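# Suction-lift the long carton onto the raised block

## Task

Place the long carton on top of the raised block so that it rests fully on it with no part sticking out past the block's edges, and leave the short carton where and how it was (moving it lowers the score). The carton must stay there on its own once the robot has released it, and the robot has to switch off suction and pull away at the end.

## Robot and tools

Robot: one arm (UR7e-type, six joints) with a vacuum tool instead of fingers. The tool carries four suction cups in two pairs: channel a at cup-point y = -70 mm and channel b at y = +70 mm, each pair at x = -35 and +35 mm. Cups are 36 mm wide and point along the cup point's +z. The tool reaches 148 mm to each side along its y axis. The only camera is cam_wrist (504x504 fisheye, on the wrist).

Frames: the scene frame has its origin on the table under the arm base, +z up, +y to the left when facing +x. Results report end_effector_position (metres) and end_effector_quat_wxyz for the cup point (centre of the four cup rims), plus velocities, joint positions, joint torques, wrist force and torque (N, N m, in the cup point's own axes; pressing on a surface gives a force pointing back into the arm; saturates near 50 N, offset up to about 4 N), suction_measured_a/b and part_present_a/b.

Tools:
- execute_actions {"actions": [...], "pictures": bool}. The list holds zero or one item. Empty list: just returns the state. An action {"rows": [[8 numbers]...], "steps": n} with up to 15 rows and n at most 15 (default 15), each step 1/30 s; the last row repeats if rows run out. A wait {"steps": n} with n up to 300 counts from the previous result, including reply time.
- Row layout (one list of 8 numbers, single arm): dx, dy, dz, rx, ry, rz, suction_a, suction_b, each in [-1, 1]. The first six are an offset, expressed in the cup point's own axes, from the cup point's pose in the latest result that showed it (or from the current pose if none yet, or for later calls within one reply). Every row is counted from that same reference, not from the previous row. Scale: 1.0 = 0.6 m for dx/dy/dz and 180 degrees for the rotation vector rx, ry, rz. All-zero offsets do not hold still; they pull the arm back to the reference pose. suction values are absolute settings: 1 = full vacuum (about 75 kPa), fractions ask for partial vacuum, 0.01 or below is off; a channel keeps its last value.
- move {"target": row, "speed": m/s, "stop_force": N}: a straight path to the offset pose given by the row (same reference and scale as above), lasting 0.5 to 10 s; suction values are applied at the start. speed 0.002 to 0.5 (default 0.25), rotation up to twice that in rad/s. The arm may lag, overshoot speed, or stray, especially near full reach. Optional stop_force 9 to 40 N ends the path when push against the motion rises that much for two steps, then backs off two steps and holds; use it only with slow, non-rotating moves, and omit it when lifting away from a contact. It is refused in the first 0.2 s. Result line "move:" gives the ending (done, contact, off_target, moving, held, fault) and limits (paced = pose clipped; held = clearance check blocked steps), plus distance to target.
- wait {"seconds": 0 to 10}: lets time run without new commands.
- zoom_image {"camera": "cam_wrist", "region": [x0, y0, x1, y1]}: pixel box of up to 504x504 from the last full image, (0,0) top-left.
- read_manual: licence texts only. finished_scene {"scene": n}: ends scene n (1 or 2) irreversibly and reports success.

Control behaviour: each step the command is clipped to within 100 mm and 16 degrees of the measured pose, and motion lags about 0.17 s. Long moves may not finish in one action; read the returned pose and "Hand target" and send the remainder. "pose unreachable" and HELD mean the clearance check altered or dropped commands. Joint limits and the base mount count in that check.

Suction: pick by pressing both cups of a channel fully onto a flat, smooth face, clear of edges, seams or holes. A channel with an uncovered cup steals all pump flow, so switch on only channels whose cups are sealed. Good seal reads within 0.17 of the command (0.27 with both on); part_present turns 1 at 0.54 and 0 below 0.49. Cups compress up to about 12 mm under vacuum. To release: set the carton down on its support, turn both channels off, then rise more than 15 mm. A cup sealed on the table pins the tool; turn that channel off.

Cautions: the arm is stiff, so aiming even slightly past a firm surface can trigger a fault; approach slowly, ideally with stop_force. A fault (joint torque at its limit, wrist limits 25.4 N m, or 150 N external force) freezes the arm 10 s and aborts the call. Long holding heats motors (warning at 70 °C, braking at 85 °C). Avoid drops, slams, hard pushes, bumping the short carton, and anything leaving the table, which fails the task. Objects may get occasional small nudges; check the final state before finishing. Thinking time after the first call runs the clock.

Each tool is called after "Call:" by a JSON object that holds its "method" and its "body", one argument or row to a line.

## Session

Call:
{"method": "execute_actions", "body": {
  "actions": []
}}

Scene clock: 0.00 s of 5300.00 s.
end_effector_position=(+0.4283, +0.0184, +0.4146) suction_measured_a=0.00 part_present_a=0 suction_measured_b=0.00 part_present_b=0 end_effector_quat_wxyz=(-0.002, -0.022, +1.000, -0.000) end_effector_velocity=(-0.000, +0.000, -0.000) end_effector_angular_velocity=(+0.000, +0.001, +0.001)
Joint positions: [-0.317 -1.768  1.734 -1.533 -1.572  1.254]
Joint velocities: [-0.     0.    -0.     0.001 -0.    -0.001]
Joint torques (N m, as the arm reports them, + toward a larger angle): no reading
Wrist force (N, on the end effector, along its own x y z axes, offset not removed): no reading
Wrist torque (N m, same axes, about the end effector's origin, offset not removed): no reading
Hand target: +0.428, +0.018, +0.415; -0.002, -0.022, +1.000, -0.000

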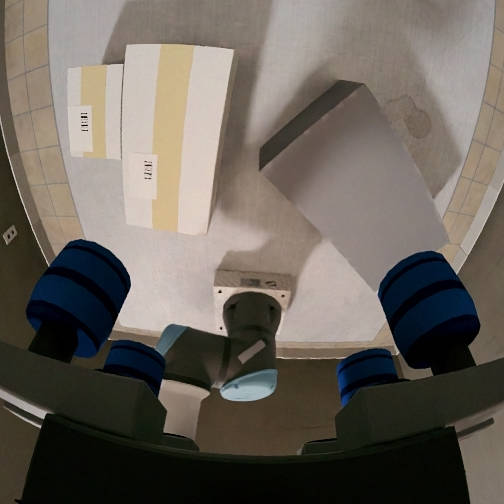

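Call:
{"method": "zoom_image", "body": {
  "camera": "cam_wrist",
  "region": [40, 25, 260, 245]
}}

Call:
{"method": "zoom_image", "body": {
  "camera": "cam_wrist",
  "region": [240, 60, 480, 300]
}}

Call:
{"method": "zoom_image", "body": {
  "camera": "cam_wrist",
  "region": [190, 255, 316, 381]
}}

Call:
{"method": "zoom_image", "body": {
  "camera": "cam_wrist",
  "region": [14, 230, 140, 356]
}}

Call:
{"method": "zoom_image", "body": {
  "camera": "cam_wrist",
  "region": [370, 244, 496, 370]
}}

Region (40, 25, 260, 245) of cam_wrist's 504x504 image, scaled by 2.291, with more detail than that image has.

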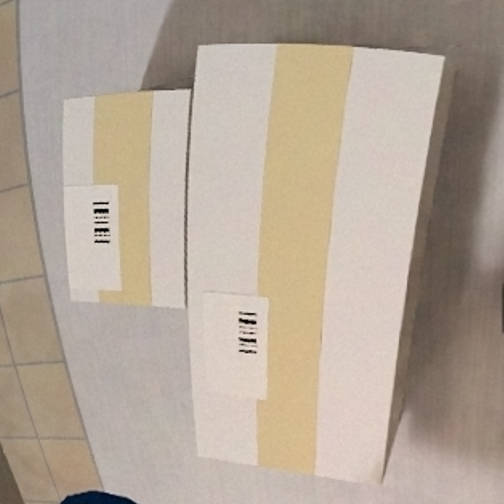

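Region (240, 60, 480, 300) of cam_wrist's 504x504 image, scaled by 2.100, with more detail than that image has.

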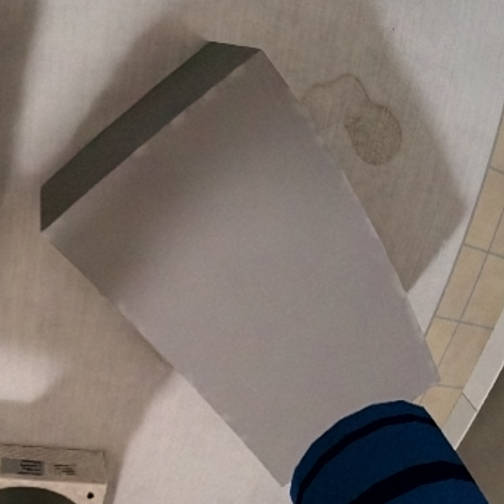

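Region (190, 255, 316, 381) of cam_wrist's 504x504 image, scaled by 4.000, with more detail than that image has.

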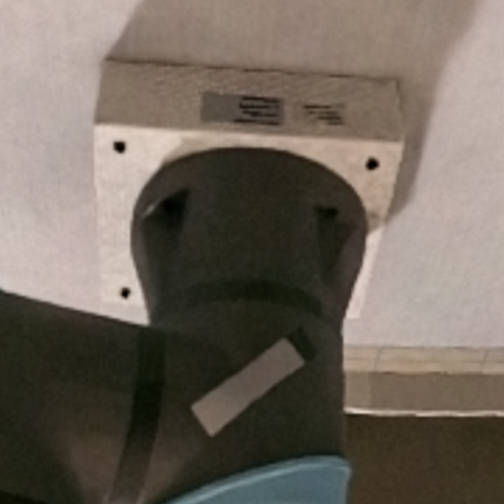

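Region (14, 230, 140, 356) of cam_wrist's 504x504 image, scaled by 4.000, with more detail than that image has.

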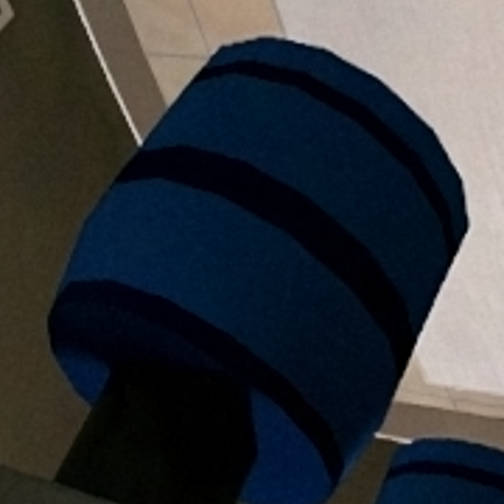

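Region (370, 244, 496, 370) of cam_wrist's 504x504 image, scaled by 4.000, with more detail than that image has.

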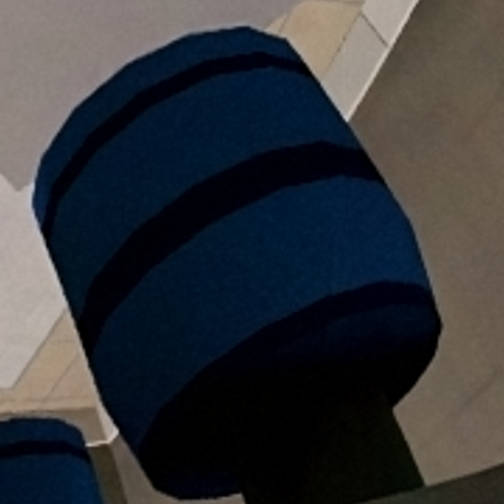

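Call:
{"method": "zoom_image", "body": {
  "camera": "cam_wrist",
  "region": [180, 30, 264, 114]
}}

Call:
{"method": "zoom_image", "body": {
  "camera": "cam_wrist",
  "region": [160, 165, 244, 249]
}}

Call:
{"method": "zoom_image", "body": {
  "camera": "cam_wrist",
  "region": [60, 30, 144, 114]
}}

Call:
{"method": "zoom_image", "body": {
  "camera": "cam_wrist",
  "region": [60, 145, 150, 235]
}}

Call:
{"method": "zoom_image", "body": {
  "camera": "cam_wrist",
  "region": [250, 65, 376, 191]
}}

Call:
{"method": "zoom_image", "body": {
  "camera": "cam_wrist",
  "region": [360, 210, 460, 310]
}}

Region (180, 30, 264, 114) of cam_wrist's 504x504 image, scaled by 6.000, with more detail than that image has.

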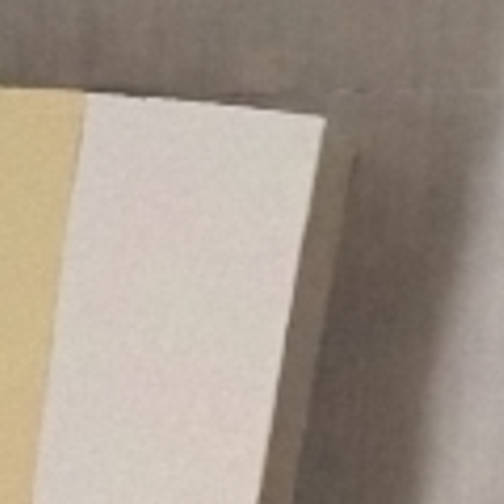

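Region (160, 165, 244, 249) of cam_wrist's 504x504 image, scaled by 6.000, with more detail than that image has.

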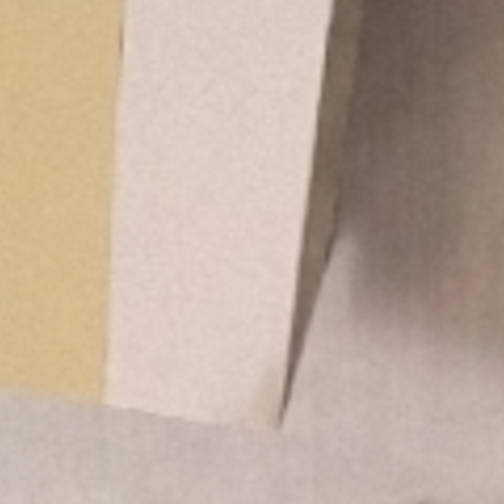

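Region (60, 30, 144, 114) of cam_wrist's 504x504 image, scaled by 6.000, with more detail than that image has.

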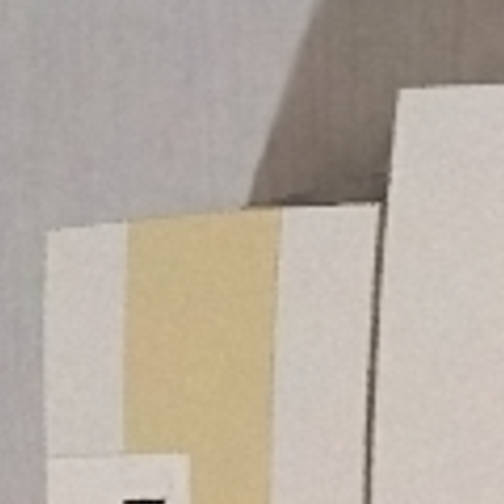

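Region (60, 145, 150, 235) of cam_wrist's 504x504 image, scaled by 5.600, with more detail than that image has.

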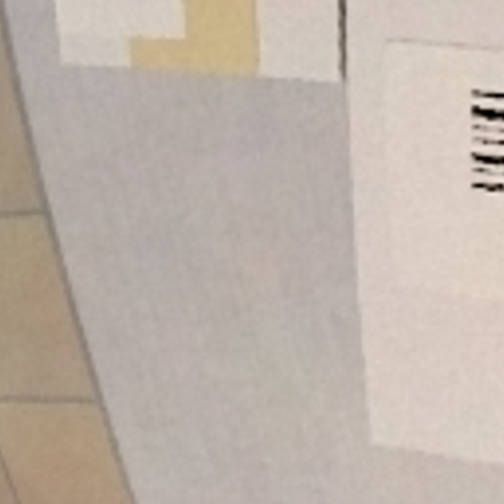

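Region (250, 65, 376, 191) of cam_wrist's 504x504 image, scaled by 4.000, with more detail than that image has.

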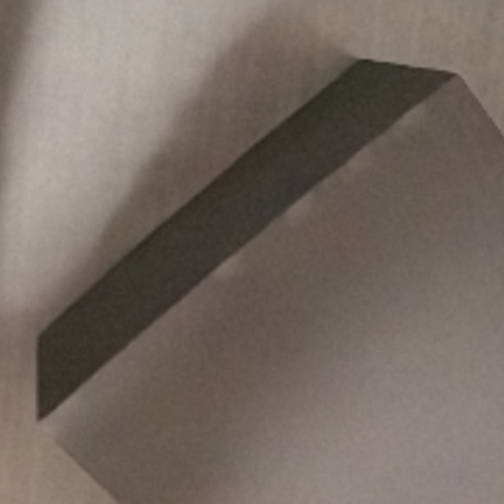

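Region (360, 210, 460, 310) of cam_wrist's 504x504 image, scaled by 5.040, with more detail than that image has.

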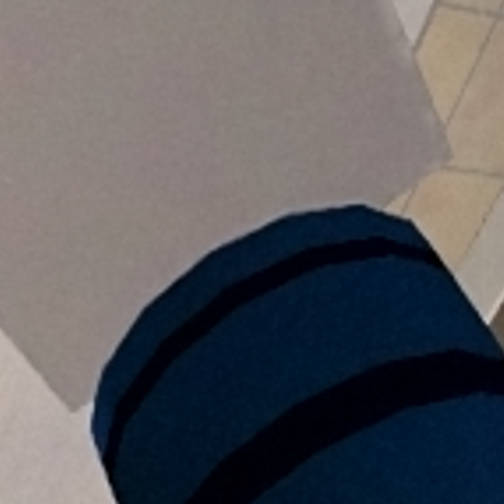

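Call:
{"method": "move", "body": {
  "target": [-0.0022, 0.2239, 0.3827, -0.0014, -0.0007, 0.5538, 0, 0],
  "speed": 0.5
}}

Scene clock: 23.33 s of 5300.00 s.
end_effector_position=(+0.4232, +0.1523, +0.1851) suction_measured_a=0.00 part_present_a=0 suction_measured_b=0.00 part_present_b=0 end_effector_quat_wxyz=(-0.000, +0.749, +0.662, -0.000) end_effector_velocity=(-0.000, +0.001, -0.002) end_effector_angular_velocity=(-0.004, +0.000, -0.015)
Joint positions: [ 0.    -1.551  2.161 -2.18  -1.57   3.309]
Joint velocities: [ 0.004  0.004  0.003 -0.006 -0.004  0.019]
Joint torques (N m, as the arm reports them, + toward a larger angle): [  9.39 -13.1  -18.67  -4.78  -1.59   2.76]
Wrist force (N, on the end effector, along its own x y z axes, offset not removed): [1.6 -1.6 -1.0]
Wrist torque (N m, same axes, about the end effector's origin, offset not removed): [-0.21 -0.03 0.04]
Hand target: +0.423, +0.152, +0.185; +0.000, +0.750, +0.662, -0.000
Off the commanded pose: 0.001 m, 0 deg.
After step 90, 17.83 s passed at rest.
move: done

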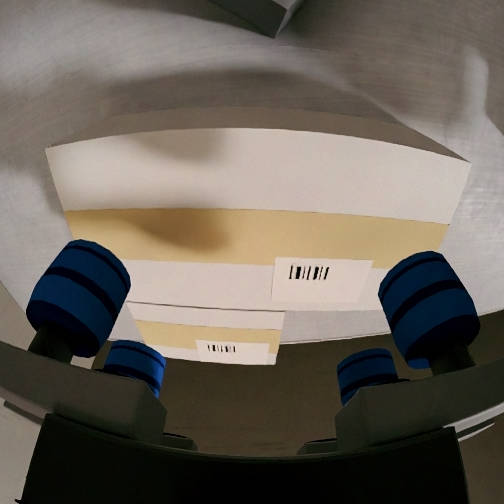

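Call:
{"method": "zoom_image", "body": {
  "camera": "cam_wrist",
  "region": [30, 95, 156, 221]
}}

Call:
{"method": "zoom_image", "body": {
  "camera": "cam_wrist",
  "region": [365, 100, 491, 226]
}}

Call:
{"method": "zoom_image", "body": {
  "camera": "cam_wrist",
  "region": [190, 195, 330, 335]
}}

Call:
{"method": "zoom_image", "body": {
  "camera": "cam_wrist",
  "region": [200, 0, 340, 140]
}}

Region (30, 95, 156, 221) of cam_wrist's 504x504 image, scaled by 4.000, with more detail than that image has.

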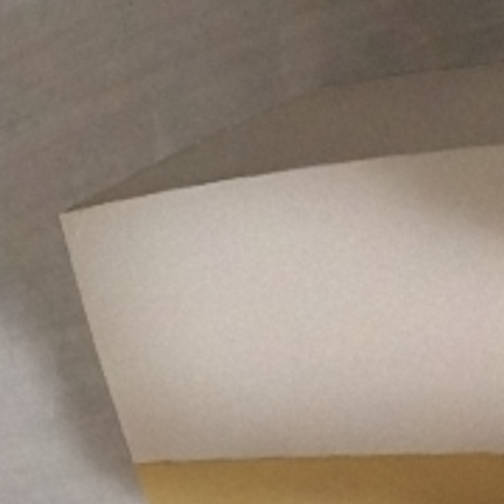

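Region (365, 100, 491, 226) of cam_wrist's 504x504 image, scaled by 4.000, with more detail than that image has.

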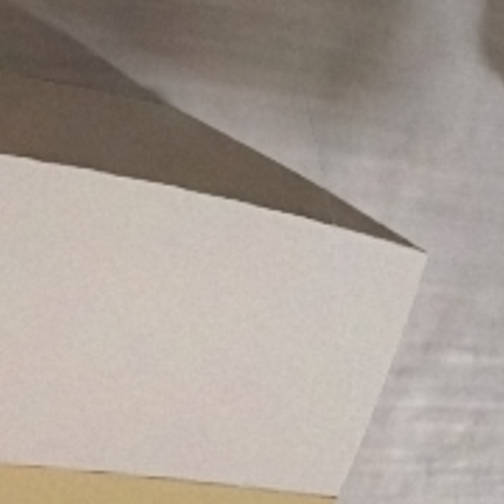

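Region (190, 195, 330, 335) of cam_wrist's 504x504 image, scaled by 3.600, with more detail than that image has.

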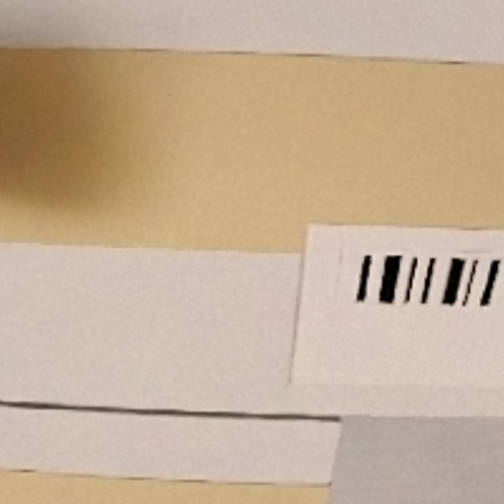

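Region (200, 0, 340, 140) of cam_wrist's 504x504 image, scaled by 3.600, with more detail than that image has.

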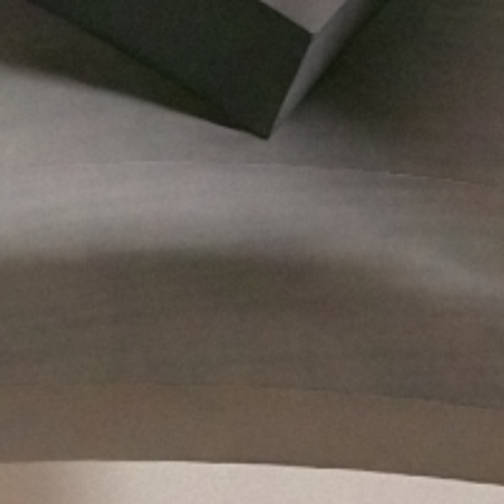

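Call:
{"method": "move", "body": {
  "target": [0.0033, -0.0055, 0.1385, 0, 0, 0.001, 1, 1],
  "speed": 0.15,
  "stop_force": 25
}}

Scene clock: 32.83 s of 5300.00 s.
end_effector_position=(+0.4202, +0.1548, +0.1024) suction_measured_a=0.29 part_present_a=0 suction_measured_b=0.29 part_present_b=0 end_effector_quat_wxyz=(-0.000, +0.750, +0.661, -0.000) end_effector_velocity=(+0.001, +0.000, -0.002) end_effector_angular_velocity=(+0.000, -0.003, +0.000)
Joint positions: [ 0.006 -1.391  2.264 -2.443 -1.57   3.318]
Joint velocities: [ 0.     0.006  0.001 -0.01   0.     0.   ]
Joint torques (N m, as the arm reports them, + toward a larger angle): [  9.94 -22.91 -20.91  -7.06   1.4    2.92]
Wrist force (N, on the end effector, along its own x y z axes, offset not removed): [1.3 -1.9 16.1]
Wrist torque (N m, same axes, about the end effector's origin, offset not removed): [0.23 -0.02 0.12]
Hand target: +0.420, +0.155, +0.102; -0.000, +0.750, +0.661, -0.000
Off the commanded pose: 0.000 m, 0 deg.
After step 90, 5.33 s passed at rest.
move: done

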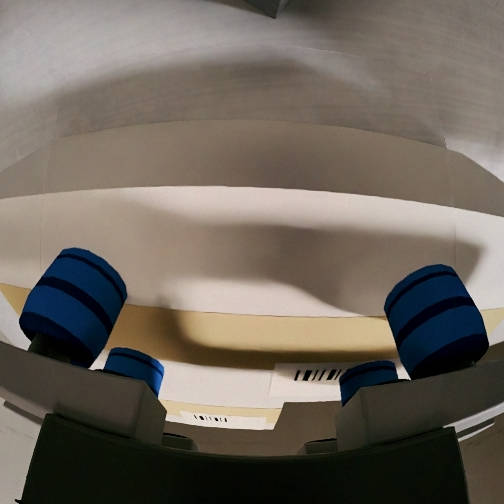

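Sealed and vacuum is building. Checking it before lifting.

Call:
{"method": "execute_actions", "body": {
  "actions": [
    {"steps": 30}
  ]
}}

Scene clock: 33.83 s of 5300.00 s.
end_effector_position=(+0.4203, +0.1548, +0.1021) suction_measured_a=0.75 part_present_a=1 suction_measured_b=0.75 part_present_b=1 end_effector_quat_wxyz=(-0.000, +0.750, +0.661, -0.000) end_effector_velocity=(-0.000, +0.000, -0.001) end_effector_angular_velocity=(+0.001, +0.001, -0.001)
Joint positions: [ 0.007 -1.391  2.265 -2.445 -1.57   3.319]
Joint velocities: [-0.     0.001  0.001 -0.001  0.001  0.001]
Joint torques (N m, as the arm reports them, + toward a larger angle): [  8.36 -23.13 -22.01  -6.78   0.5    2.85]
Wrist force (N, on the end effector, along its own x y z axes, offset not removed): [2.4 -2.4 15.3]
Wrist torque (N m, same axes, about the end effector's origin, offset not removed): [0.05 -0.23 0.12]
Hand target: +0.420, +0.155, +0.102; -0.000, +0.750, +0.661, -0.000
Off the commanded pose: 0.000 m, 0 deg.
Steps of this call (steps 1 to 30: nothing new was sent). Readings (end_effector_position | what the end effector reports):
1: (+0.4202, +0.1548, +0.1023) | suction_measured_a=0.31 part_present_a=0 suction_measured_b=0.31 part_present_b=0
2: (+0.4203, +0.1548, +0.1023) | suction_measured_a=0.34 part_present_a=0 suction_measured_b=0.34 part_present_b=0
4: (+0.4203, +0.1548, +0.1022) | suction_measured_a=0.39 part_present_a=0 suction_measured_b=0.39 part_present_b=0
8: (+0.4203, +0.1548, +0.1022) | suction_measured_a=0.50 part_present_a=0 suction_measured_b=0.50 part_present_b=0
30: the state above

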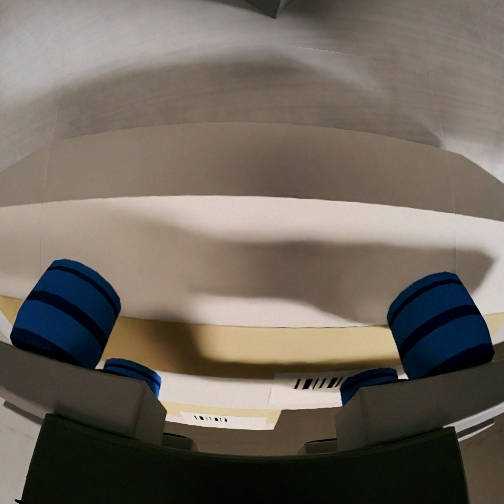

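Call:
{"method": "move", "body": {
  "target": [-0.05, 0, -0.2215, 0, 0, 0, 1, 1],
  "speed": 0.3
}}

Call:
{"method": "move", "body": {
  "target": [-0.5352, -0.0473, 0.0175, 0, 0, -0.3096, 1, 1],
  "speed": 0.4
}}

Scene clock: 38.37 s of 5300.00 s.
end_effector_position=(+0.4164, +0.1250, +0.2345) suction_measured_a=0.76 part_present_a=1 suction_measured_b=0.76 part_present_b=1 end_effector_quat_wxyz=(-0.000, +0.750, +0.661, +0.000) end_effector_velocity=(-0.000, -0.001, +0.003) end_effector_angular_velocity=(-0.000, +0.002, +0.000)
Joint positions: [-0.064 -1.66   2.118 -2.029 -1.57   3.248]
Joint velocities: [-0.002 -0.004 -0.005  0.011 -0.    -0.002]
Joint torques (N m, as the arm reports them, + toward a larger angle): [ -8.26 -34.19 -41.96  -4.09   1.59  -2.89]
Wrist force (N, on the end effector, along its own x y z axes, offset not removed): [1.9 -0.3 15.5]
Wrist torque (N m, same axes, about the end effector's origin, offset not removed): [0.43 -0.17 0.00]
Hand target: +0.416, +0.125, +0.235; -0.000, +0.750, +0.661, -0.000
Off the commanded pose: 0.001 m, 0 deg.
move: done

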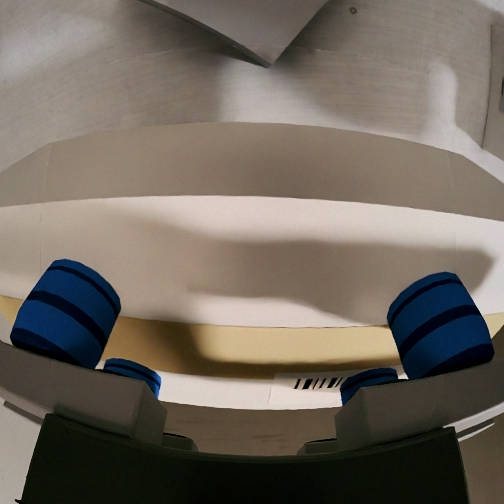

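Scene clock: 40.33 s of 5300.00 s.
end_effector_position=(+0.3475, -0.1889, +0.2235) suction_measured_a=0.76 part_present_a=1 suction_measured_b=0.76 part_present_b=1 end_effector_quat_wxyz=(-0.000, +0.355, +0.935, +0.001) end_effector_velocity=(-0.000, -0.003, -0.001) end_effector_angular_velocity=(+0.005, -0.003, +0.013)
Joint positions: [-0.887 -1.75   2.225 -2.044 -1.568  1.454]
Joint velocities: [-0.009  0.004 -0.001 -0.     0.006 -0.022]
Joint torques (N m, as the arm reports them, + toward a larger angle): [ -8.26 -11.96 -41.04  -3.69   2.21  -2.88]
Wrist force (N, on the end effector, along its own x y z axes, offset not removed): [1.2 -1.3 15.5]
Wrist torque (N m, same axes, about the end effector's origin, offset not removed): [0.34 -0.05 0.11]
Hand target: +0.347, -0.189, +0.223; -0.000, +0.354, +0.935, +0.002
Off the commanded pose: 0.001 m, 0 deg.
move: done

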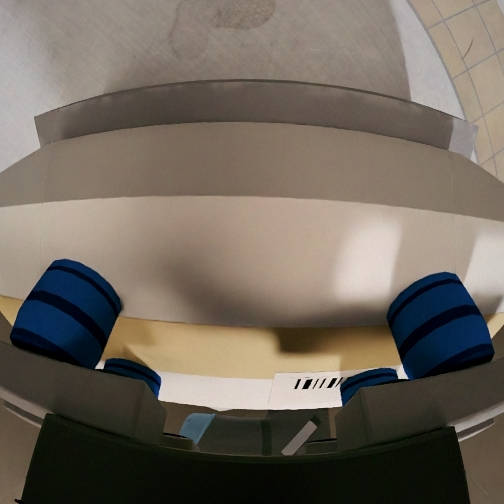

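Call:
{"method": "zoom_image", "body": {
  "camera": "cam_wrist",
  "region": [15, 80, 115, 180]
}}

Call:
{"method": "zoom_image", "body": {
  "camera": "cam_wrist",
  "region": [400, 85, 500, 185]
}}

Call:
{"method": "zoom_image", "body": {
  "camera": "cam_wrist",
  "region": [200, 55, 300, 155]
}}

Region (15, 80, 115, 180) of cam_wrist's 504x504 image, scaled by 5.040, with more detail than that image has.

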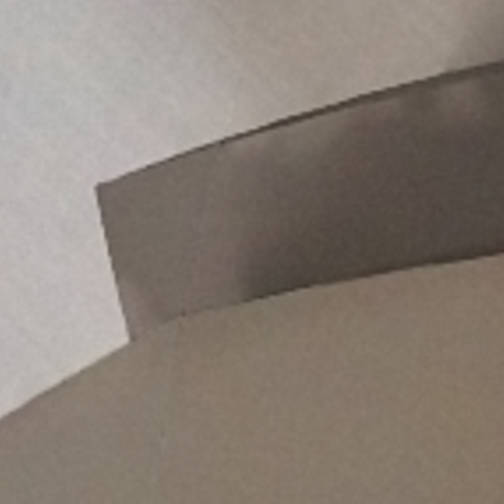

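Region (400, 85, 500, 185) of cam_wrist's 504x504 image, scaled by 5.040, with more detail than that image has.

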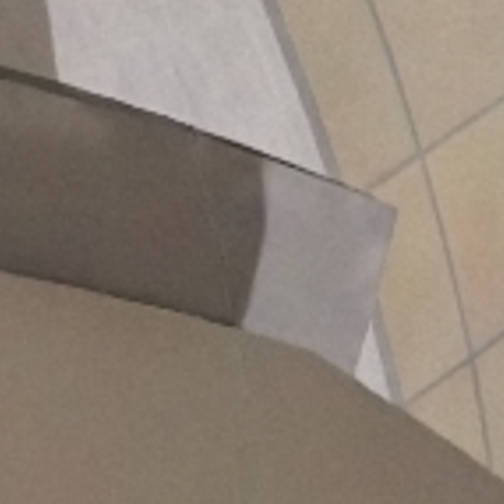

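Region (200, 55, 300, 155) of cam_wrist's 504x504 image, scaled by 5.040, with more detail than that image has.

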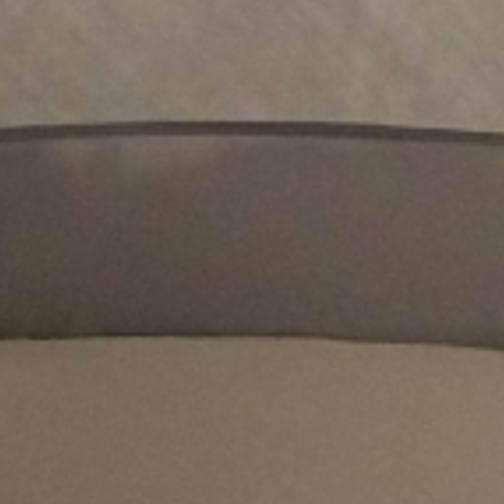

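Call:
{"method": "move", "body": {
  "target": [-0.002, 0.002, 0.025, 0, 0, 0, 1, 1],
  "speed": 0.009,
  "stop_force": 10
}}

Scene clock: 48.40 s of 5300.00 s.
end_effector_position=(+0.3489, -0.1888, +0.2113) suction_measured_a=0.76 part_present_a=1 suction_measured_b=0.76 part_present_b=1 end_effector_quat_wxyz=(-0.000, +0.355, +0.935, +0.001) end_effector_velocity=(-0.000, +0.001, +0.002) end_effector_angular_velocity=(+0.003, +0.001, -0.000)
Joint positions: [-0.884 -1.729  2.244 -2.083 -1.569  1.457]
Joint velocities: [-0.    -0.003 -0.004  0.01   0.001  0.   ]
Joint torques (N m, as the arm reports them, + toward a larger angle): [ -9.79 -19.56 -24.6   -0.41   6.32  -2.57]
Wrist force (N, on the end effector, along its own x y z axes, offset not removed): [0.0 2.8 -17.5]
Wrist torque (N m, same axes, about the end effector's origin, offset not removed): [4.82 0.95 0.08]
Hand target: +0.349, -0.189, +0.212; -0.000, +0.355, +0.935, +0.001
Off the commanded pose: 0.003 m, 0 deg.
move: contact

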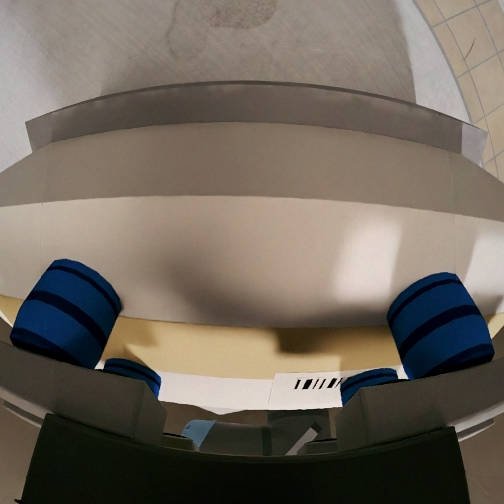

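Call:
{"method": "move", "body": {
  "target": [0, 0, -0.25, 0, 0, 0, 0, 0],
  "speed": 0.3
}}

Scene clock: 50.30 s of 5300.00 s.
end_effector_position=(+0.3487, -0.1891, +0.3609) suction_measured_a=0.00 part_present_a=0 suction_measured_b=0.00 part_present_b=0 end_effector_quat_wxyz=(-0.000, +0.355, +0.935, +0.001) end_effector_velocity=(+0.000, +0.000, +0.002) end_effector_angular_velocity=(+0.003, +0.002, -0.001)
Joint positions: [-0.885 -1.849  1.932 -1.652 -1.569  1.456]
Joint velocities: [ 0.     0.002 -0.007  0.009  0.     0.001]
Joint torques (N m, as the arm reports them, + toward a larger angle): [ -8.64  -2.77 -36.18  -2.14  -1.44  -2.83]
Wrist force (N, on the end effector, along its own x y z axes, offset not removed): [-0.1 -1.4 -0.7]
Wrist torque (N m, same axes, about the end effector's origin, offset not removed): [-0.27 0.15 -0.03]
Hand target: +0.349, -0.189, +0.361; -0.000, +0.355, +0.935, +0.001
Off the commanded pose: 0.000 m, 0 deg.
move: done

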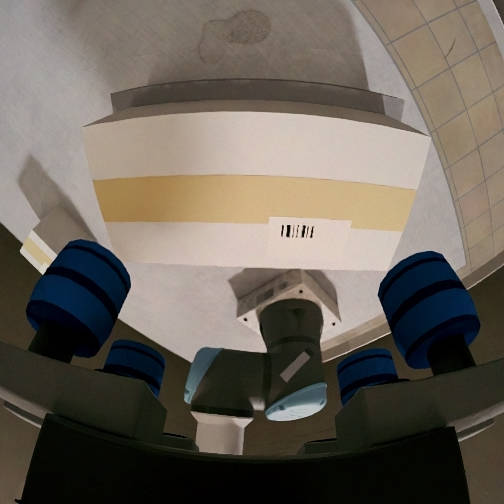

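Call:
{"method": "zoom_image", "body": {
  "camera": "cam_wrist",
  "region": [5, 190, 105, 290]
}}

Call:
{"method": "zoom_image", "body": {
  "camera": "cam_wrist",
  "region": [70, 60, 450, 290]
}}

Region (5, 190, 105, 290) of cam_wrist's 504x504 image, scaled by 5.040, with more detail than that image has.

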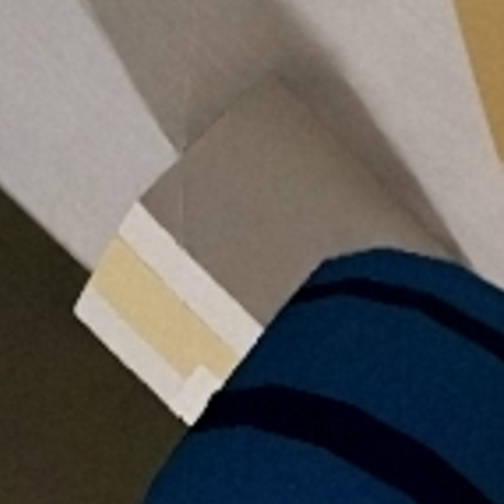

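Region (70, 60, 450, 290) of cam_wrist's 504x504 image, scaled by 1.326, with more detail than that image has; it fills the top 305 rows of this view, and the rest is white.

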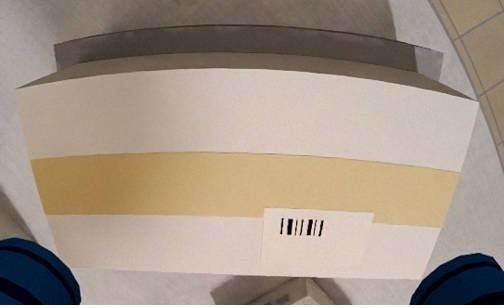

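Call:
{"method": "finished_scene", "body": {
  "scene": 2
}}

The scene is finished: the task was done.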